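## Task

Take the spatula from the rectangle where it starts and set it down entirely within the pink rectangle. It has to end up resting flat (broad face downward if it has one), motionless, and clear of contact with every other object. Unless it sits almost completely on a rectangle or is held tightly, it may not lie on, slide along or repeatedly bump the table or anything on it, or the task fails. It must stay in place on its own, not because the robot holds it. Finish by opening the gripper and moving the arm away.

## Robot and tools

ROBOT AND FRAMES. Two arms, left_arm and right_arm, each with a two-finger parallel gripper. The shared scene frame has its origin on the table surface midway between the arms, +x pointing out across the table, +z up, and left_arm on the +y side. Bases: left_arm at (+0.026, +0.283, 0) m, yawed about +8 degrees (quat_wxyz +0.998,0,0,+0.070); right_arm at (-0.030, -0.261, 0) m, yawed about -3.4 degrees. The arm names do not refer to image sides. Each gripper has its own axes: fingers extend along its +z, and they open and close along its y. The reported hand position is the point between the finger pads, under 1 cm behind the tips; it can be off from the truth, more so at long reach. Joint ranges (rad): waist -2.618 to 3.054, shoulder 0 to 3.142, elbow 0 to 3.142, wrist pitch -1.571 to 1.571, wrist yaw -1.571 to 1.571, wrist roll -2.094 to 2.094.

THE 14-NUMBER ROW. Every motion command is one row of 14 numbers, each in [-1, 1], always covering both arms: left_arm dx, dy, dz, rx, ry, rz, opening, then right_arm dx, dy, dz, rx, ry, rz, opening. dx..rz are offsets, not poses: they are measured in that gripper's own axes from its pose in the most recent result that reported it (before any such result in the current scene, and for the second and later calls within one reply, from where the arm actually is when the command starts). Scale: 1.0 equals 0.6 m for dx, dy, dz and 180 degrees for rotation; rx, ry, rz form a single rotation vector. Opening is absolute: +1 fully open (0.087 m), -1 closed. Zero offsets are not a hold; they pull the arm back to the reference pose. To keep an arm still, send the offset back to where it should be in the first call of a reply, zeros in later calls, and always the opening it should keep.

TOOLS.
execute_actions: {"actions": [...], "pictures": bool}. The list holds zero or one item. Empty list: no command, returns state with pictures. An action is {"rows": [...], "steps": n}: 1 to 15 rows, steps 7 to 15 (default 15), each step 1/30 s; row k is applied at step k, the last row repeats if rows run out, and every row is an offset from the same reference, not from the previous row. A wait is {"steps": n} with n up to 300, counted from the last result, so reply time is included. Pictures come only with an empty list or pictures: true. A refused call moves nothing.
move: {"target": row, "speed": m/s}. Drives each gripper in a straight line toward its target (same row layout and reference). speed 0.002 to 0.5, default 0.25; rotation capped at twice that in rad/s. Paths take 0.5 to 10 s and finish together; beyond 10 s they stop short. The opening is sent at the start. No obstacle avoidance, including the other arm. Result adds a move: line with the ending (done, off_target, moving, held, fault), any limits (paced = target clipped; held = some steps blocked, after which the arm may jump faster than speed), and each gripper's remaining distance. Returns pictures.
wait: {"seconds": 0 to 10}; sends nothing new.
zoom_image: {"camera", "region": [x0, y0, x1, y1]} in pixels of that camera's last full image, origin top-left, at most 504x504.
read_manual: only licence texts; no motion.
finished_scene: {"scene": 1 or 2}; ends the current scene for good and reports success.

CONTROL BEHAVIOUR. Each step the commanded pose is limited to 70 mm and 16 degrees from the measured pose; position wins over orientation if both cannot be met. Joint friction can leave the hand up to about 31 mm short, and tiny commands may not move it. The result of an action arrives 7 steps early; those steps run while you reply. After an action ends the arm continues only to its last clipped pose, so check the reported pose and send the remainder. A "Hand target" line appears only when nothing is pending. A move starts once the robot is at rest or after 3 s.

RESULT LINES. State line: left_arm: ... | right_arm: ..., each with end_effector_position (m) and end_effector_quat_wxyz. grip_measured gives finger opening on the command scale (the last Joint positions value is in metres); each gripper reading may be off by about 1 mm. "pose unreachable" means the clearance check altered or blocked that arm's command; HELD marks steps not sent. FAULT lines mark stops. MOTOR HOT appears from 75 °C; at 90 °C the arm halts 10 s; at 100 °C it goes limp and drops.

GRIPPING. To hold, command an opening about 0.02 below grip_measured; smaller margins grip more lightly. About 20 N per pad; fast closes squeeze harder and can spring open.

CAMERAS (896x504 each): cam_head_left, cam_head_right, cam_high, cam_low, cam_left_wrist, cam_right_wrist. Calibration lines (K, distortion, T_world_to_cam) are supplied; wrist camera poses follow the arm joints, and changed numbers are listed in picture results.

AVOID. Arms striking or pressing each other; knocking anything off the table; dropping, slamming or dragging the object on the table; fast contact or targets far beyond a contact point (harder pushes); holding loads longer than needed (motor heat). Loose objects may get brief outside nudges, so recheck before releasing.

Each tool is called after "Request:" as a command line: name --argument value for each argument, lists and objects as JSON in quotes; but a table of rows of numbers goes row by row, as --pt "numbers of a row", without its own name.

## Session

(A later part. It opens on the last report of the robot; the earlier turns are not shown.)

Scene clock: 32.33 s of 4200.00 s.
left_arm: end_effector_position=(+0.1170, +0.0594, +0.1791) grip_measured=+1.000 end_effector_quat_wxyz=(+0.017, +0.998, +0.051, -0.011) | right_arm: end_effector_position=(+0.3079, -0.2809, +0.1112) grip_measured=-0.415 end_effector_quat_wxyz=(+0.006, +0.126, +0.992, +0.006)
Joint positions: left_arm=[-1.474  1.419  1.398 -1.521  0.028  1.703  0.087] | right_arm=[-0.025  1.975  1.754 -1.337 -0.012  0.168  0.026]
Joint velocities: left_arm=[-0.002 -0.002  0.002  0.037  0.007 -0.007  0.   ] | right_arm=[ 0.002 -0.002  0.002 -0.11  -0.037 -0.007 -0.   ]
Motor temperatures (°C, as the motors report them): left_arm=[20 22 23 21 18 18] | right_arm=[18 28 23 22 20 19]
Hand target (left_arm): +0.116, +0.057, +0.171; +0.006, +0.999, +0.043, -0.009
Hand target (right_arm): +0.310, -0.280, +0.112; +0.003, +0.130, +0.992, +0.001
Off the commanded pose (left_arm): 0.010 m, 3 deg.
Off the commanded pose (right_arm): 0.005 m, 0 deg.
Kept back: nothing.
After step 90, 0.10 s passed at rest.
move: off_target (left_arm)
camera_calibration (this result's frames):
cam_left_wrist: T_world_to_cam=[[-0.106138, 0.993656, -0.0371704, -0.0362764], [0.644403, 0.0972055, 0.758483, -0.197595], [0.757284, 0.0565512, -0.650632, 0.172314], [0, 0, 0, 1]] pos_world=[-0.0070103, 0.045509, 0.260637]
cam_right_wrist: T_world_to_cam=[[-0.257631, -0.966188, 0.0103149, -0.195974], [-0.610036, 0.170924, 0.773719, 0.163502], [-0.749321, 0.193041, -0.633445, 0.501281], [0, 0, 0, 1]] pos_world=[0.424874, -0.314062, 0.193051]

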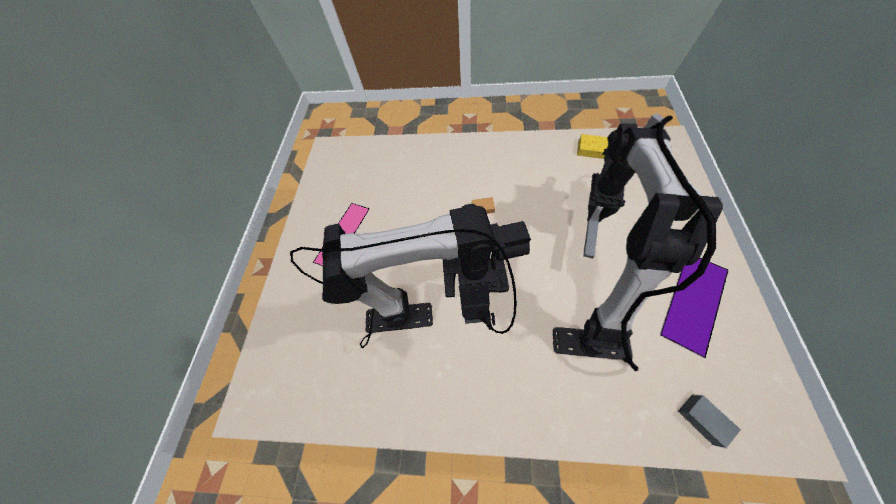

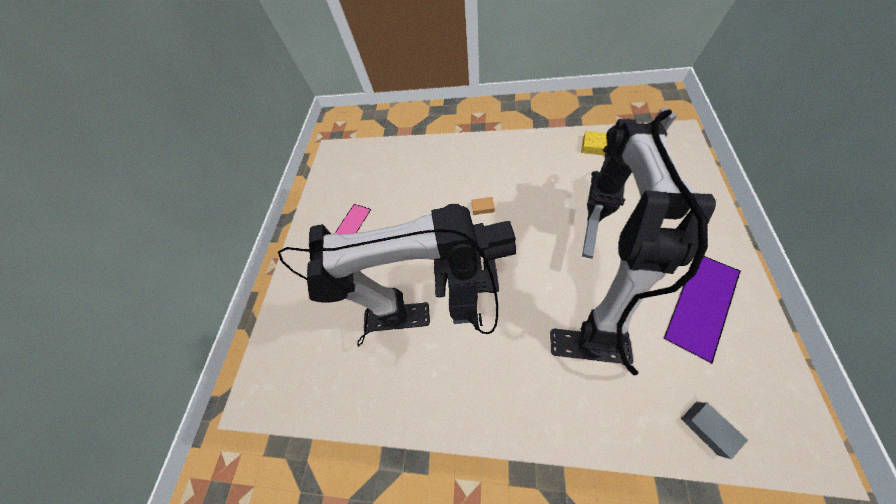

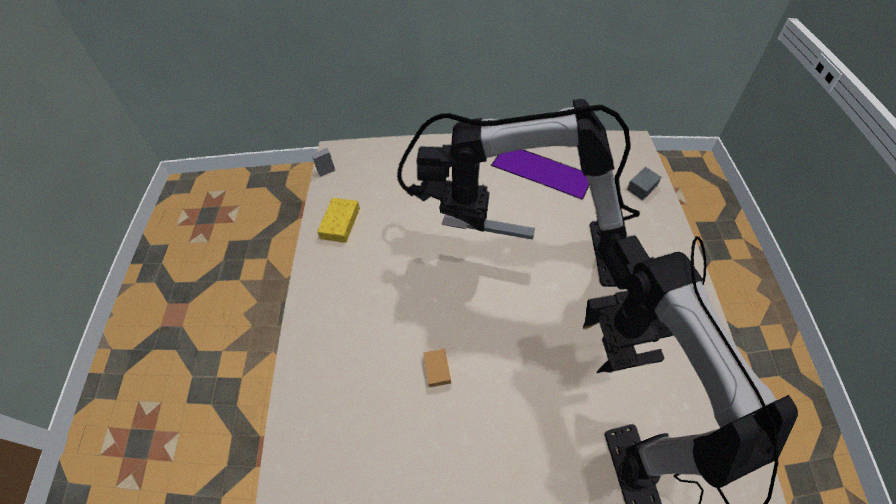

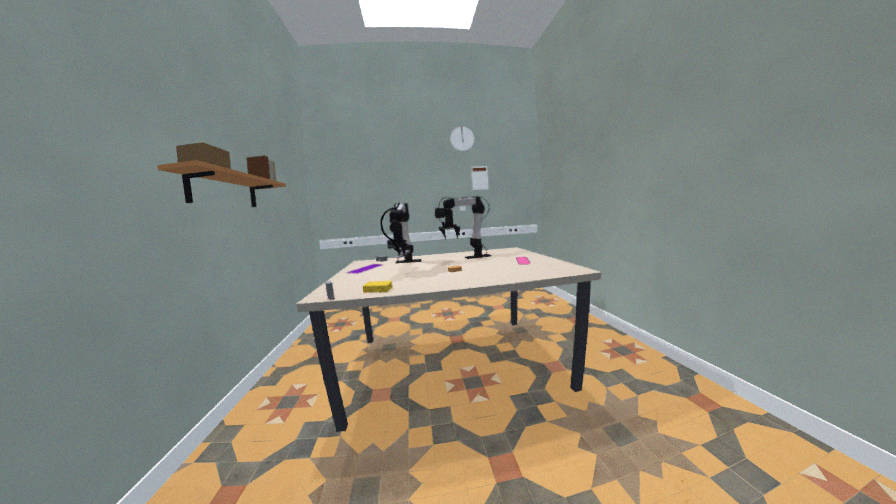

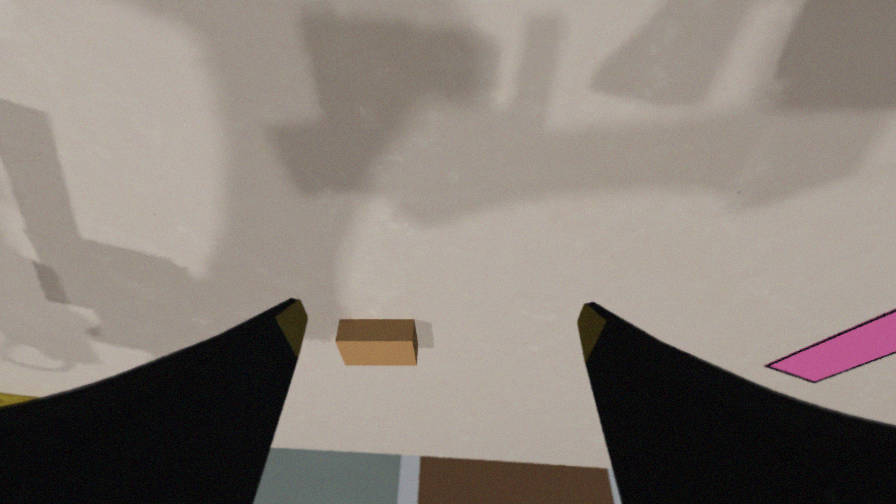

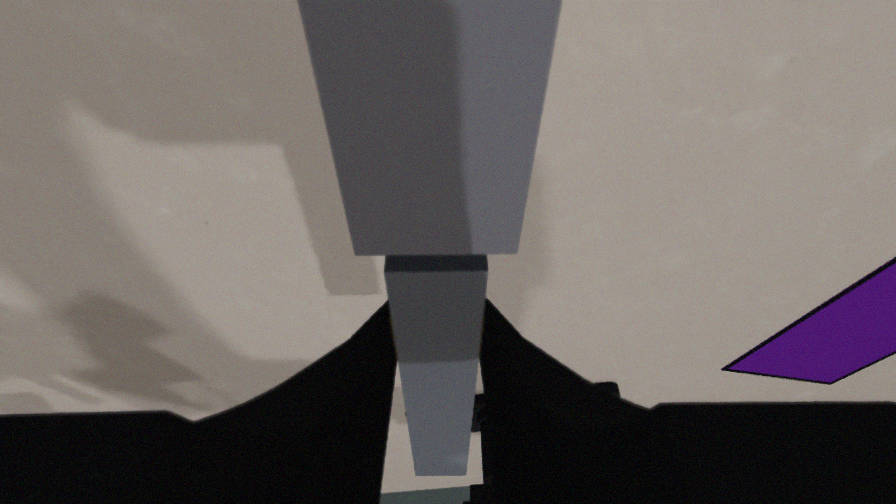

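Request:
move --target '[-0.2367, 0.0740, 0.0317, 0.0108, 0.0070, 0.0324, 1, 0.2547, 0.4003, 0.0187, 0, 0, -0.0806, -0.5]' --speed 0.2

Scene clock: 36.60 s of 4200.00 s.
left_arm: end_effector_position=(-0.0181, +0.0071, +0.1633) grip_measured=+1.000 end_effector_quat_wxyz=(-0.007, +1.000, +0.002, -0.006) | right_arm: end_effector_position=(+0.2176, -0.0105, +0.0972) grip_measured=-0.414 end_effector_quat_wxyz=(+0.005, -0.008, +1.000, +0.004)
Joint positions: left_arm=[-2.001  1.656  1.562 -1.488  0.015  1.276  0.087] | right_arm=[ 0.776  1.991  1.721 -1.288  0.     0.7    0.026]
Joint velocities: left_arm=[-0.007  0.007  0.002 -0.081  0.066 -0.037  0.   ] | right_arm=[-0.002 -0.002  0.002 -0.007  0.022 -0.051 -0.   ]
Motor temperatures (°C, as the motors report them): left_arm=[20 22 23 20 18 18] | right_arm=[18 28 24 22 20 19]
Hand target (left_arm): -0.022, +0.000, +0.163; -0.001, +1.000, +0.001, -0.005
Hand target (right_arm): +0.220, -0.010, +0.098; +0.006, -0.000, +1.000, -0.001
Off the commanded pose (left_arm): 0.007 m, 1 deg.
Off the commanded pose (right_arm): 0.005 m, 1 deg.
Kept back: nothing.
move: done
camera_calibration (this result's frames):
cam_left_wrist: T_world_to_cam=[[-0.00642839, 0.999923, 0.0105805, -0.00524408], [0.641355, -0.00399516, 0.767234, -0.0941895], [0.767217, 0.011718, -0.64128, 0.266352], [0, 0, 0, 1]] pos_world=[-0.143975, 0.00174627, 0.243127]
cam_right_wrist: T_world_to_cam=[[0.00826845, -0.999841, 0.0158249, -0.016602], [-0.632693, 0.00702411, 0.774371, 0.0761649], [-0.774359, -0.0164152, -0.632534, 0.375739], [0, 0, 0, 1]] pos_world=[0.339283, -0.0109665, 0.17895]

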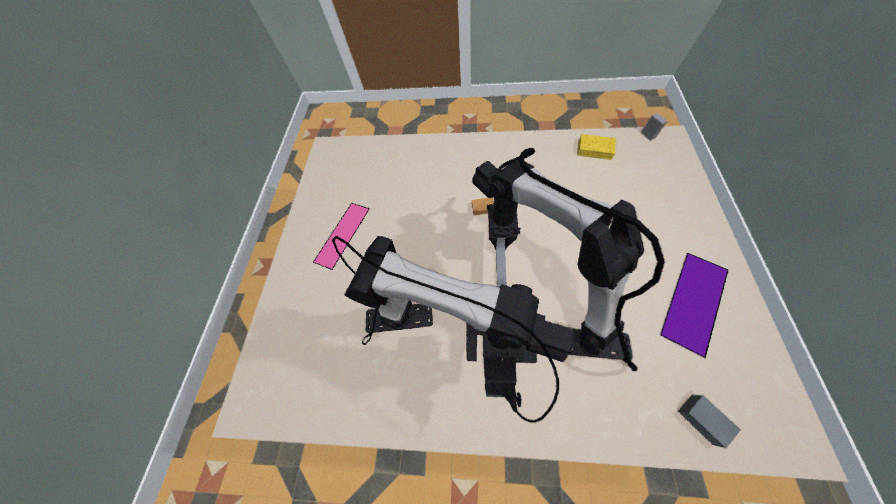

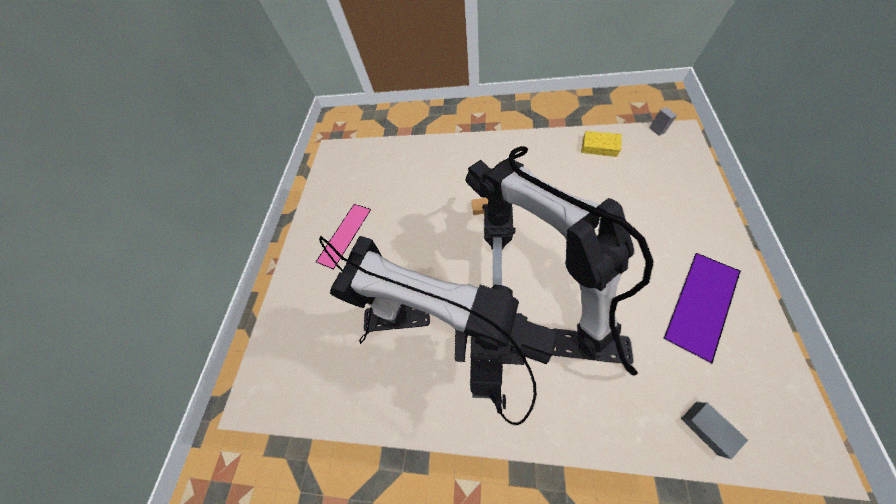

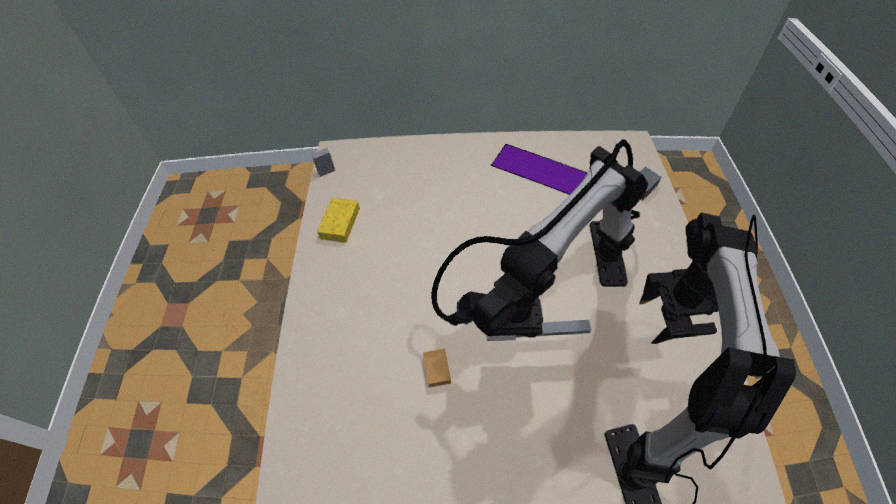

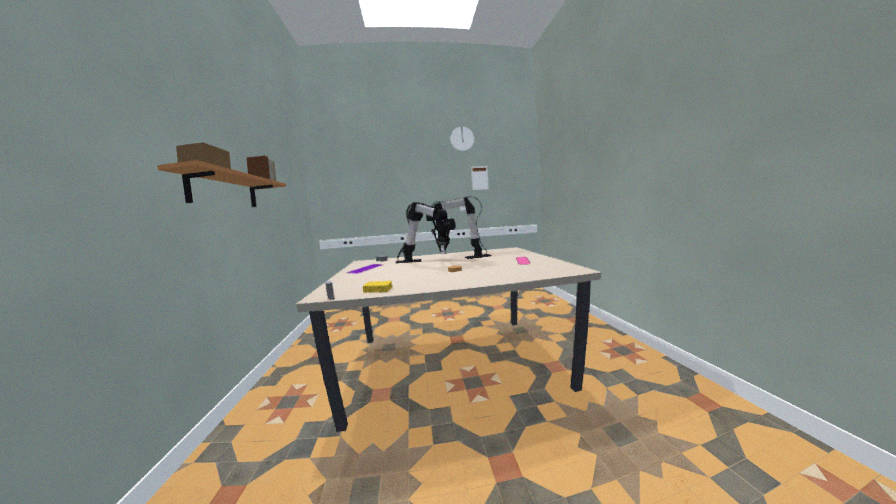

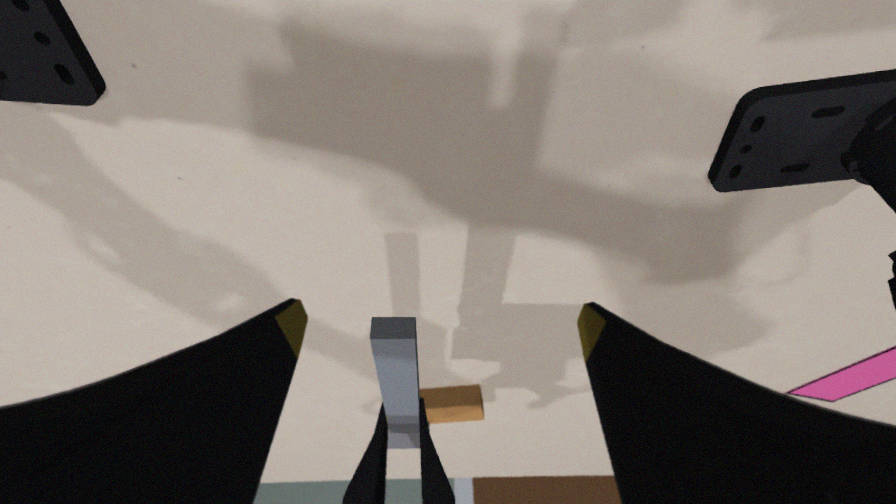

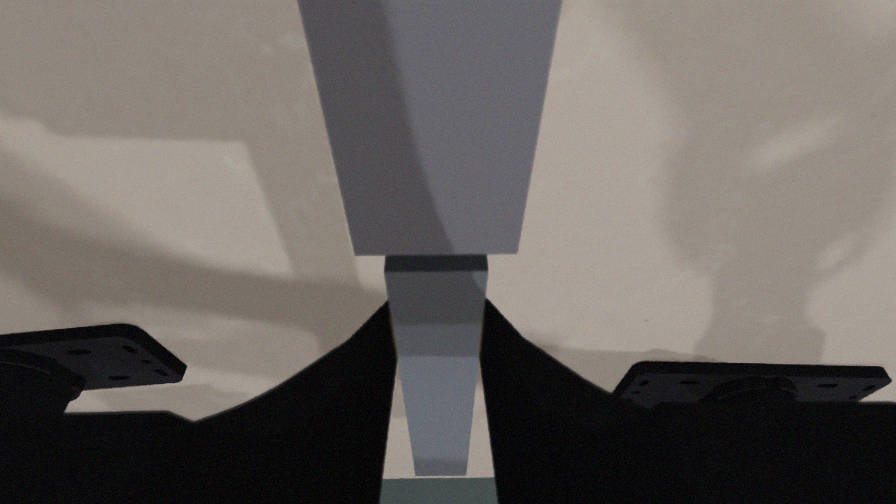

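Request:
move --target '[0, 0, 0, 0, 0, 0, 1, 0.2703, 0.0485, 0, 0, 0, 0, -0.5]' --speed 0.12

Scene clock: 38.97 s of 4200.00 s.
left_arm: end_effector_position=(-0.0181, +0.0071, +0.1633) grip_measured=+1.000 end_effector_quat_wxyz=(-0.007, +1.000, +0.003, -0.006) | right_arm: end_effector_position=(+0.0560, +0.0171, +0.0919) grip_measured=-0.414 end_effector_quat_wxyz=(-0.001, -0.012, +1.000, -0.006)
Joint positions: left_arm=[-2.001  1.656  1.562 -1.488  0.015  1.275  0.087] | right_arm=[ 1.204  1.721  1.349 -1.21   0.002  1.121  0.026]
Joint velocities: left_arm=[-0.002 -0.007  0.007  0.007  0.007 -0.022  0.   ] | right_arm=[ 0.002  0.007 -0.002  0.007  0.095 -0.022 -0.   ]
Motor temperatures (°C, as the motors report them): left_arm=[20 22 23 20 18 18] | right_arm=[18 29 24 22 20 19]
Hand target (left_arm): -0.018, +0.007, +0.163; -0.007, +1.000, +0.002, -0.006
Hand target (right_arm): +0.055, +0.017, +0.094; +0.006, -0.008, +1.000, +0.001
Off the commanded pose (left_arm): 0.000 m, 0 deg.
Off the commanded pose (right_arm): 0.004 m, 1 deg.
Kept back: nothing.
move: done
camera_calibration (this result's frames):
cam_left_wrist: T_world_to_cam=[[-0.00795414, 0.999912, 0.0105976, -0.00533802], [0.641343, -0.00302994, 0.767248, -0.0941992], [0.767213, 0.0128995, -0.641263, 0.266341], [0, 0, 0, 1]] pos_world=[-0.143968, 0.00161647, 0.243125]
cam_right_wrist: T_world_to_cam=[[0.016558, -0.999245, 0.0351543, 0.0101927], [-0.623267, 0.0171773, 0.781821, -0.0235559], [-0.781834, -0.0348559, -0.622511, 0.247488], [0, 0, 0, 1]] pos_world=[0.178644, 0.019216, 0.172122]

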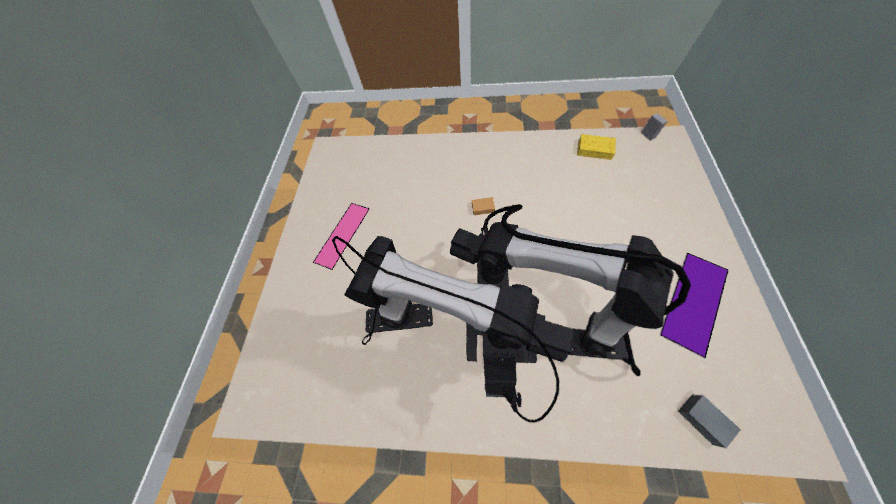

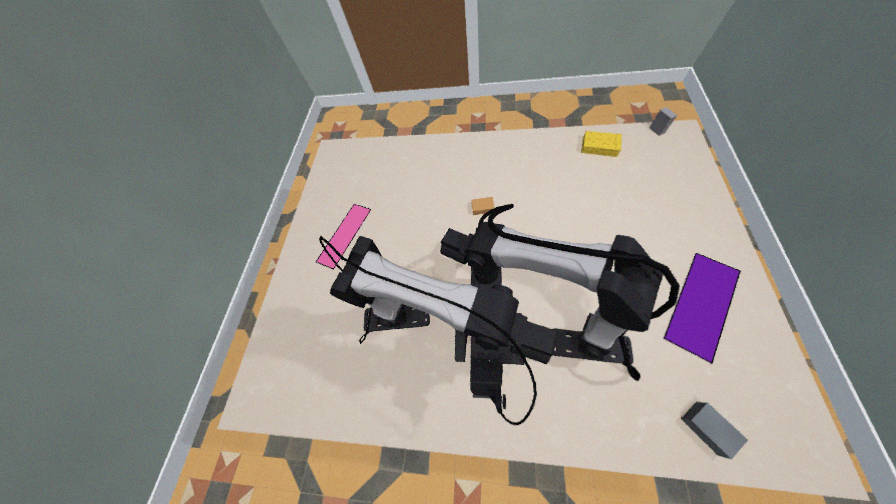

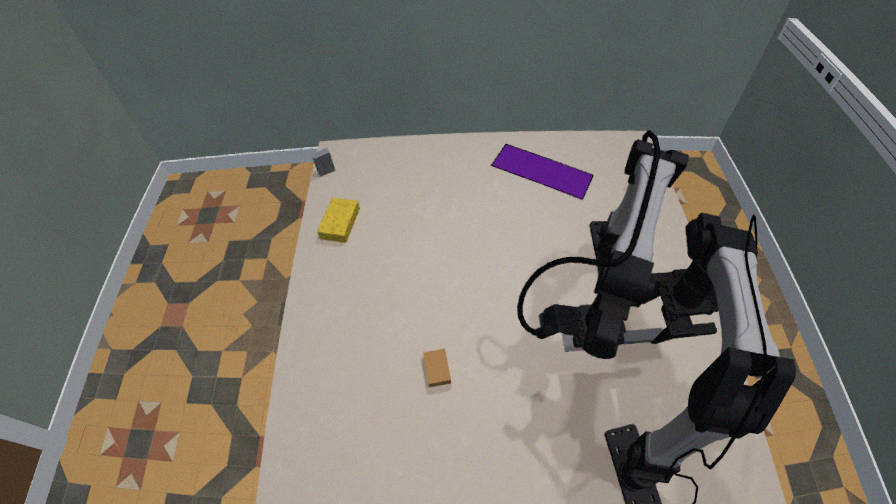

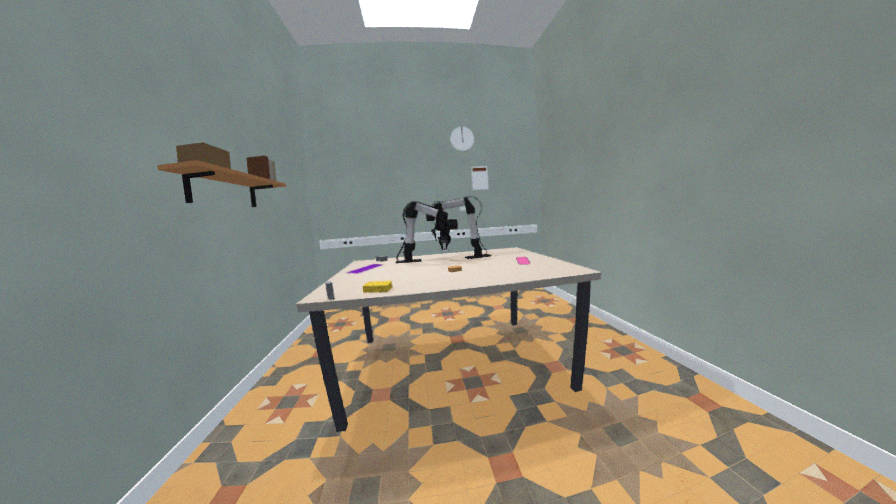

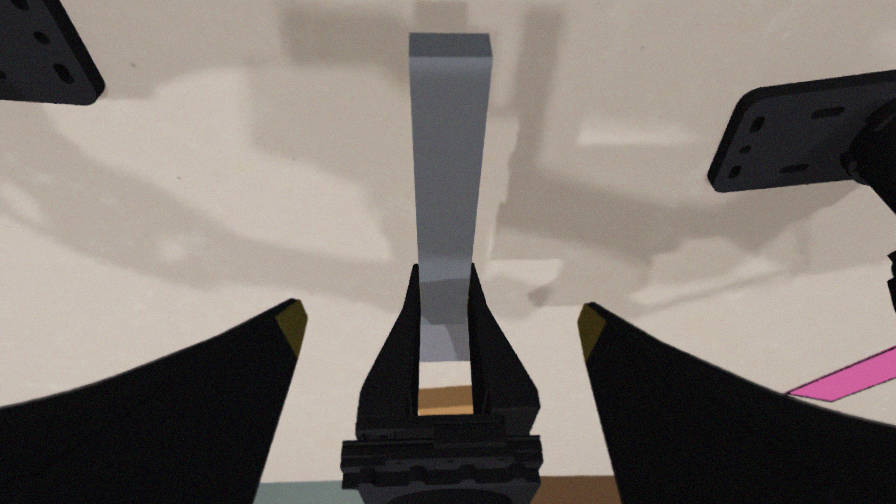

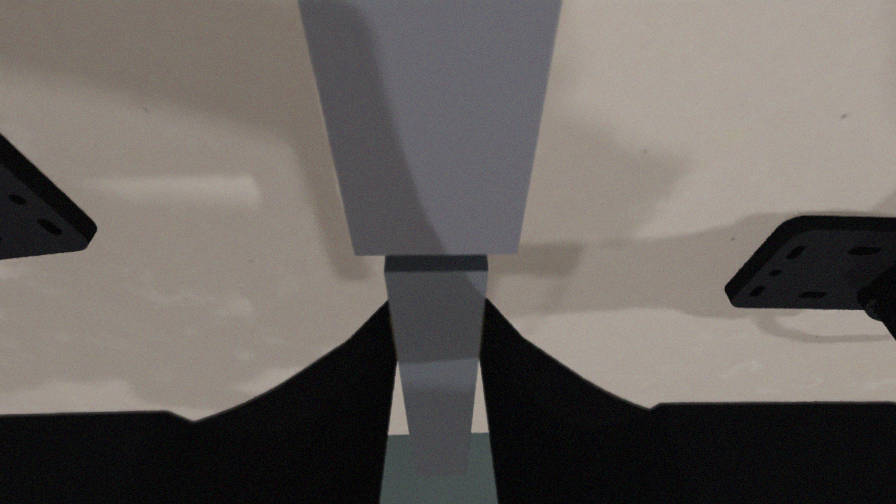

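Request:
move --target '[0.025, 0, 0.115, 0, 0, 0, 1, 0, 0, 0, 0, 0, 0, -0.5]' --speed 0.08

Scene clock: 41.00 s of 4200.00 s.
left_arm: end_effector_position=(-0.0069, +0.0086, +0.0931) grip_measured=+1.000 end_effector_quat_wxyz=(-0.017, +1.000, -0.000, -0.003) | right_arm: end_effector_position=(+0.0561, +0.0173, +0.0919) grip_measured=-0.414 end_effector_quat_wxyz=(-0.001, -0.010, +1.000, -0.005)
Joint positions: left_arm=[-1.965  1.656  1.281 -1.228  0.015  1.316  0.087] | right_arm=[ 1.204  1.721  1.349 -1.209  0.002  1.123  0.026]
Joint velocities: left_arm=[ 0.002  0.007 -0.002  0.007  0.037 -0.022  0.   ] | right_arm=[ 0.002 -0.007  0.002 -0.051 -0.007 -0.051  0.   ]
Motor temperatures (°C, as the motors report them): left_arm=[20 22 23 20 18 18] | right_arm=[18 29 24 22 20 19]
Hand target (left_arm): -0.003, +0.008, +0.094; -0.007, +1.000, +0.002, -0.005
Hand target (right_arm): +0.056, +0.017, +0.092; -0.001, -0.012, +1.000, -0.006
Off the commanded pose (left_arm): 0.003 m, 1 deg.
Off the commanded pose (right_arm): 0.000 m, 0 deg.
Kept back: nothing.
move: done
camera_calibration (this result's frames):
cam_left_wrist: T_world_to_cam=[[-0.00234057, 0.999535, 0.0304006, -0.00782165], [0.637719, -0.0219248, 0.769957, -0.0476269], [0.770265, 0.0211892, -0.637371, 0.212178], [0, 0, 0, 1]] pos_world=[-0.133079, 0.00227792, 0.172145]
cam_right_wrist: T_world_to_cam=[[0.0138832, -0.999297, 0.0348162, 0.0105719], [-0.623365, 0.0185749, 0.78171, -0.0235376], [-0.781808, -0.0325558, -0.622669, 0.247491], [0, 0, 0, 1]] pos_world=[0.178671, 0.019059, 0.172137]

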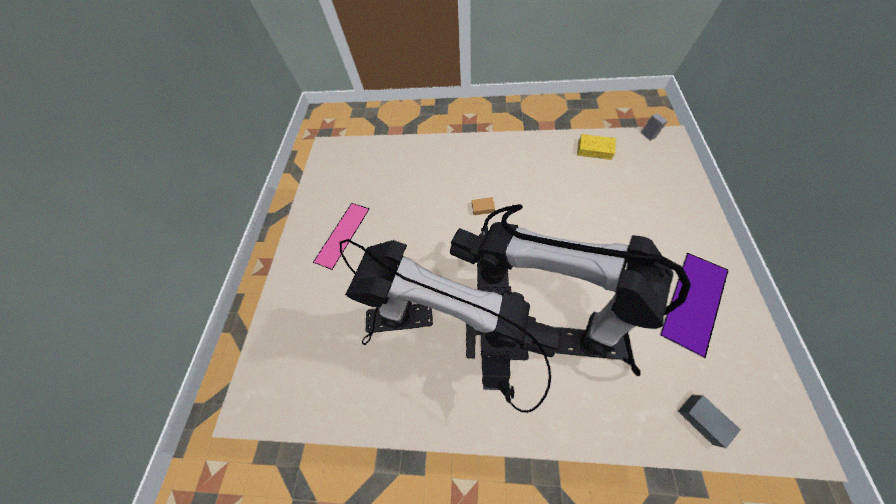

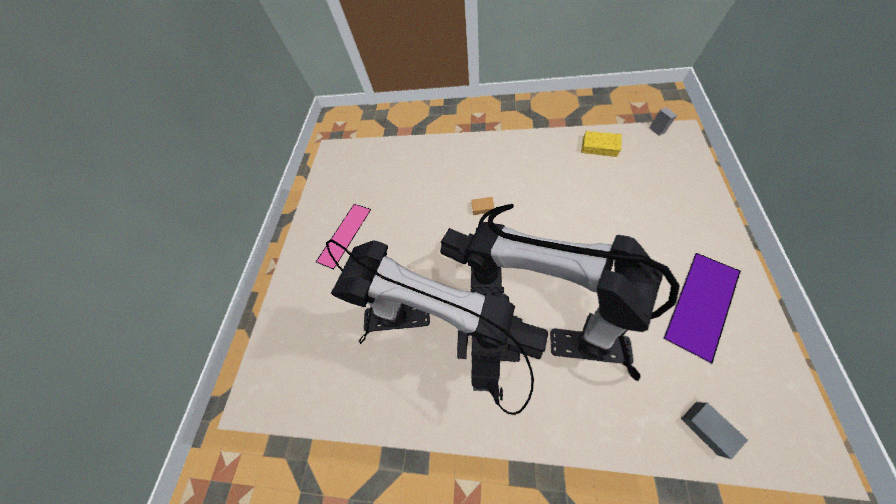

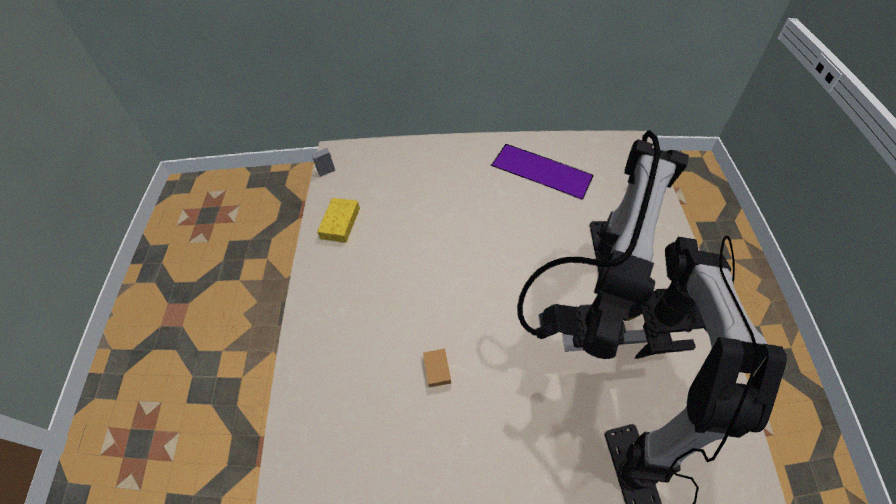

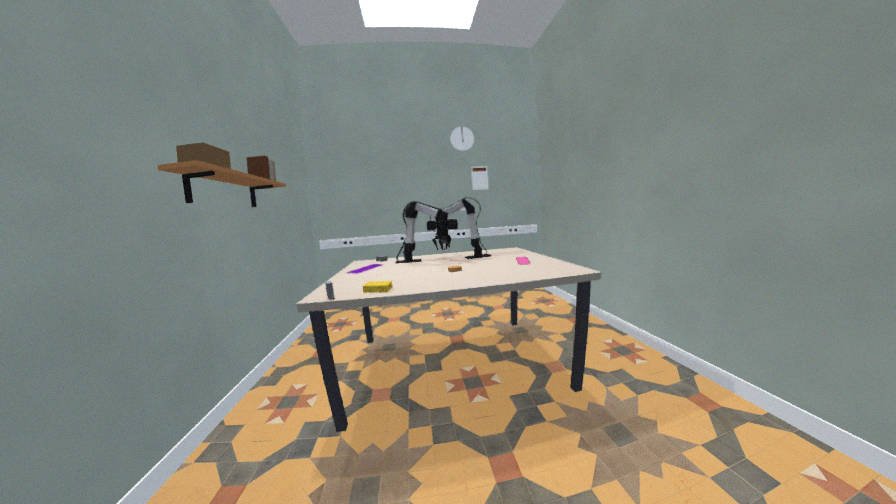

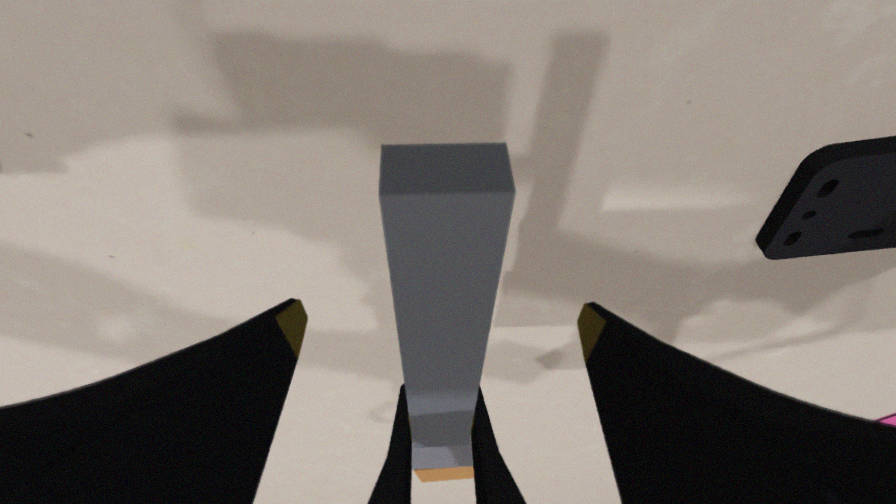

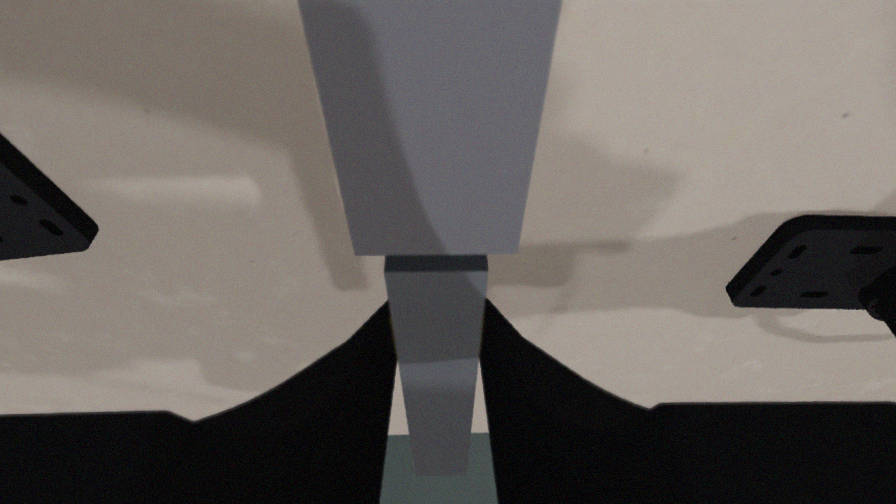

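Request:
zoom_image --camera "cam_low" --region '[400, 190, 500, 270]'

Request:
zoom_image --camera "cam_high" --region '[520, 260, 740, 400]'

Region (400, 190, 500, 270) of cam_low's 896x504 image, scaled by 5.040, with more detail than that image has; it fills the top 403 rows of this view, and the rest is white.

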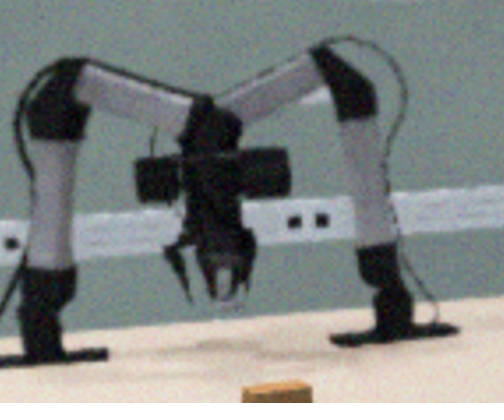

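Region (520, 260, 740, 400) of cam_high's 896x504 image, scaled by 2.291, with more detail than that image has; it fills the top 321 rows of this view, and the rest is white.

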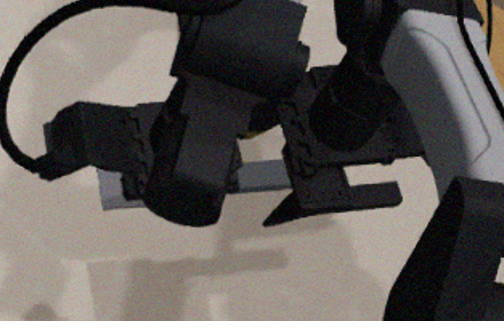

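Request:
move --target '[0, 0, -0.008, 0, 0, 0, -0.2, 0, 0, 0, 0, 0, 0, -0.5]' --speed 0.03

Scene clock: 42.43 s of 4200.00 s.
left_arm: end_effector_position=(-0.0066, +0.0098, +0.0931) grip_measured=-0.200 end_effector_quat_wxyz=(-0.020, +1.000, -0.000, -0.003) | right_arm: end_effector_position=(+0.0561, +0.0173, +0.0919) grip_measured=-0.414 end_effector_quat_wxyz=(-0.001, -0.010, +1.000, -0.005)
Joint positions: left_arm=[-1.965  1.656  1.281 -1.233  0.015  1.316  0.035] | right_arm=[ 1.204  1.721  1.349 -1.209  0.002  1.123  0.026]
Joint velocities: left_arm=[-0.007 -0.007  0.012  0.022  0.051 -0.095  0.001] | right_arm=[ 0.007 -0.007  0.017 -0.007  0.022 -0.037 -0.   ]
Motor temperatures (°C, as the motors report them): left_arm=[20 23 23 20 18 18] | right_arm=[18 29 24 22 20 19]
Hand target (left_arm): -0.007, +0.009, +0.098; -0.017, +1.000, -0.000, -0.003
Hand target (right_arm): +0.056, +0.017, +0.092; -0.001, -0.010, +1.000, -0.005
Off the commanded pose (left_arm): 0.005 m, 0 deg.
Off the commanded pose (right_arm): 0.000 m, 0 deg.
Kept back: nothing.
move: done
camera_calibration (this result's frames):
cam_left_wrist: T_world_to_cam=[[-0.00237823, 0.999391, 0.0348252, -0.00933966], [0.636829, -0.0253368, 0.770588, -0.0478849], [0.771001, 0.0240103, -0.636381, 0.211874], [0, 0, 0, 1]] pos_world=[-0.132882, 0.00303356, 0.172057]
cam_right_wrist: T_world_to_cam=[[0.0138832, -0.999297, 0.0348162, 0.0105719], [-0.623365, 0.0185749, 0.78171, -0.0235376], [-0.781808, -0.0325558, -0.622669, 0.247491], [0, 0, 0, 1]] pos_world=[0.178671, 0.019059, 0.172137]

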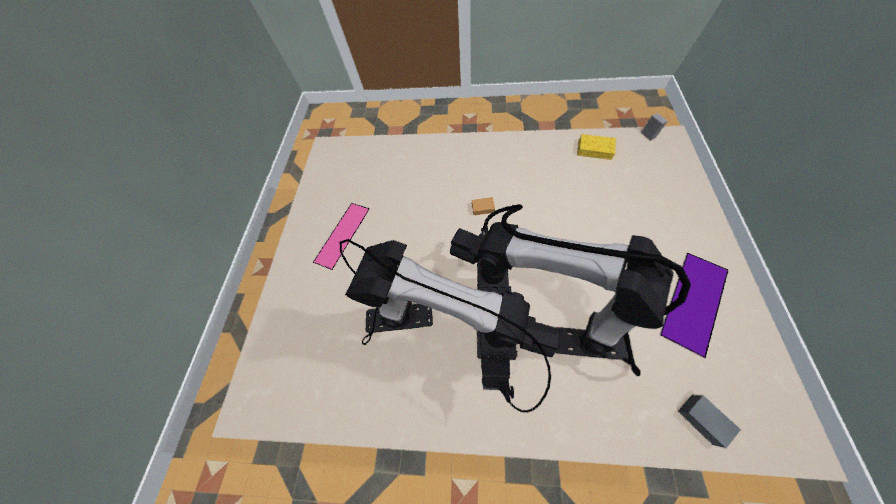

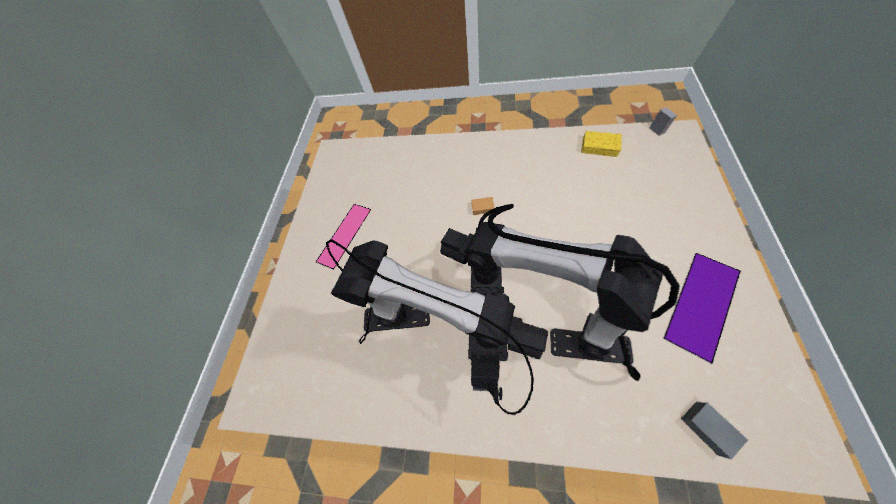

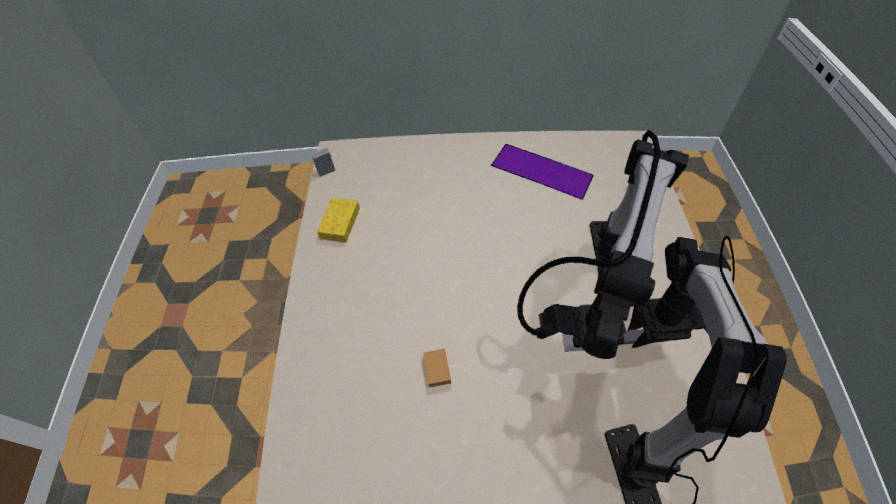

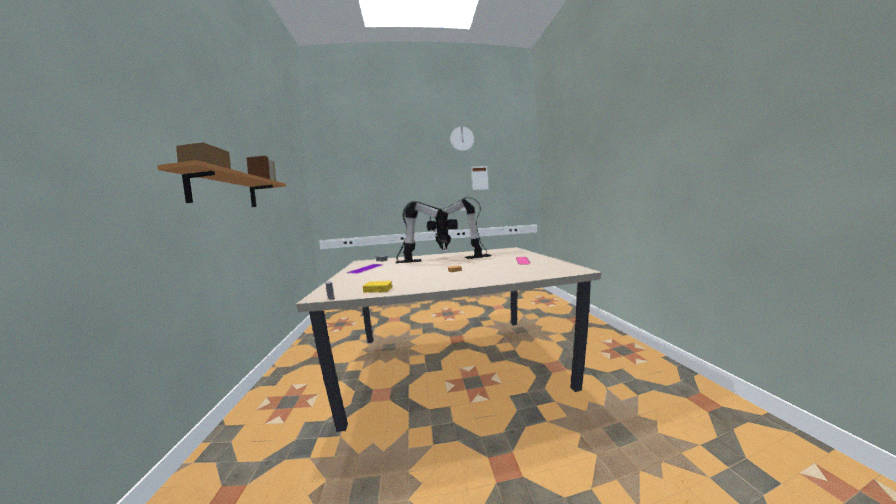

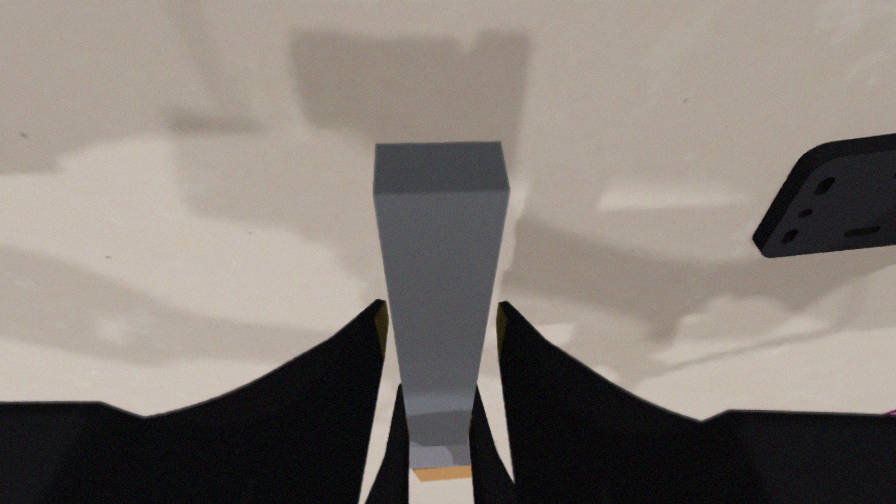

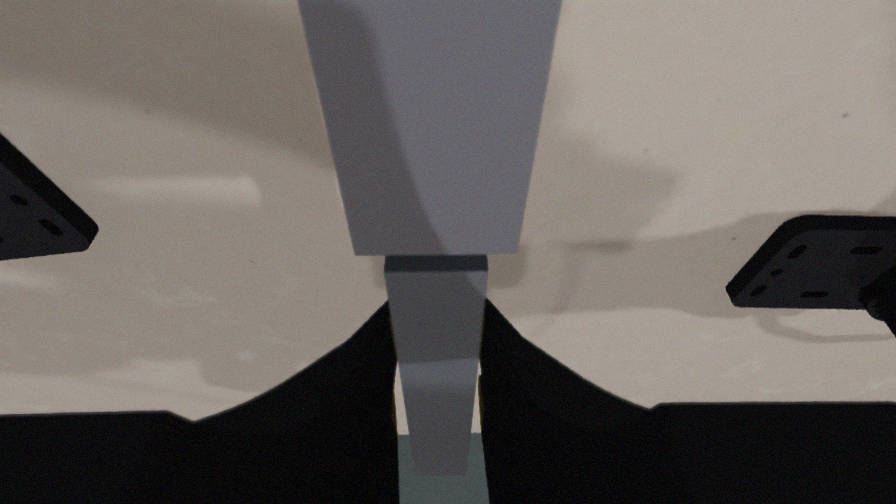

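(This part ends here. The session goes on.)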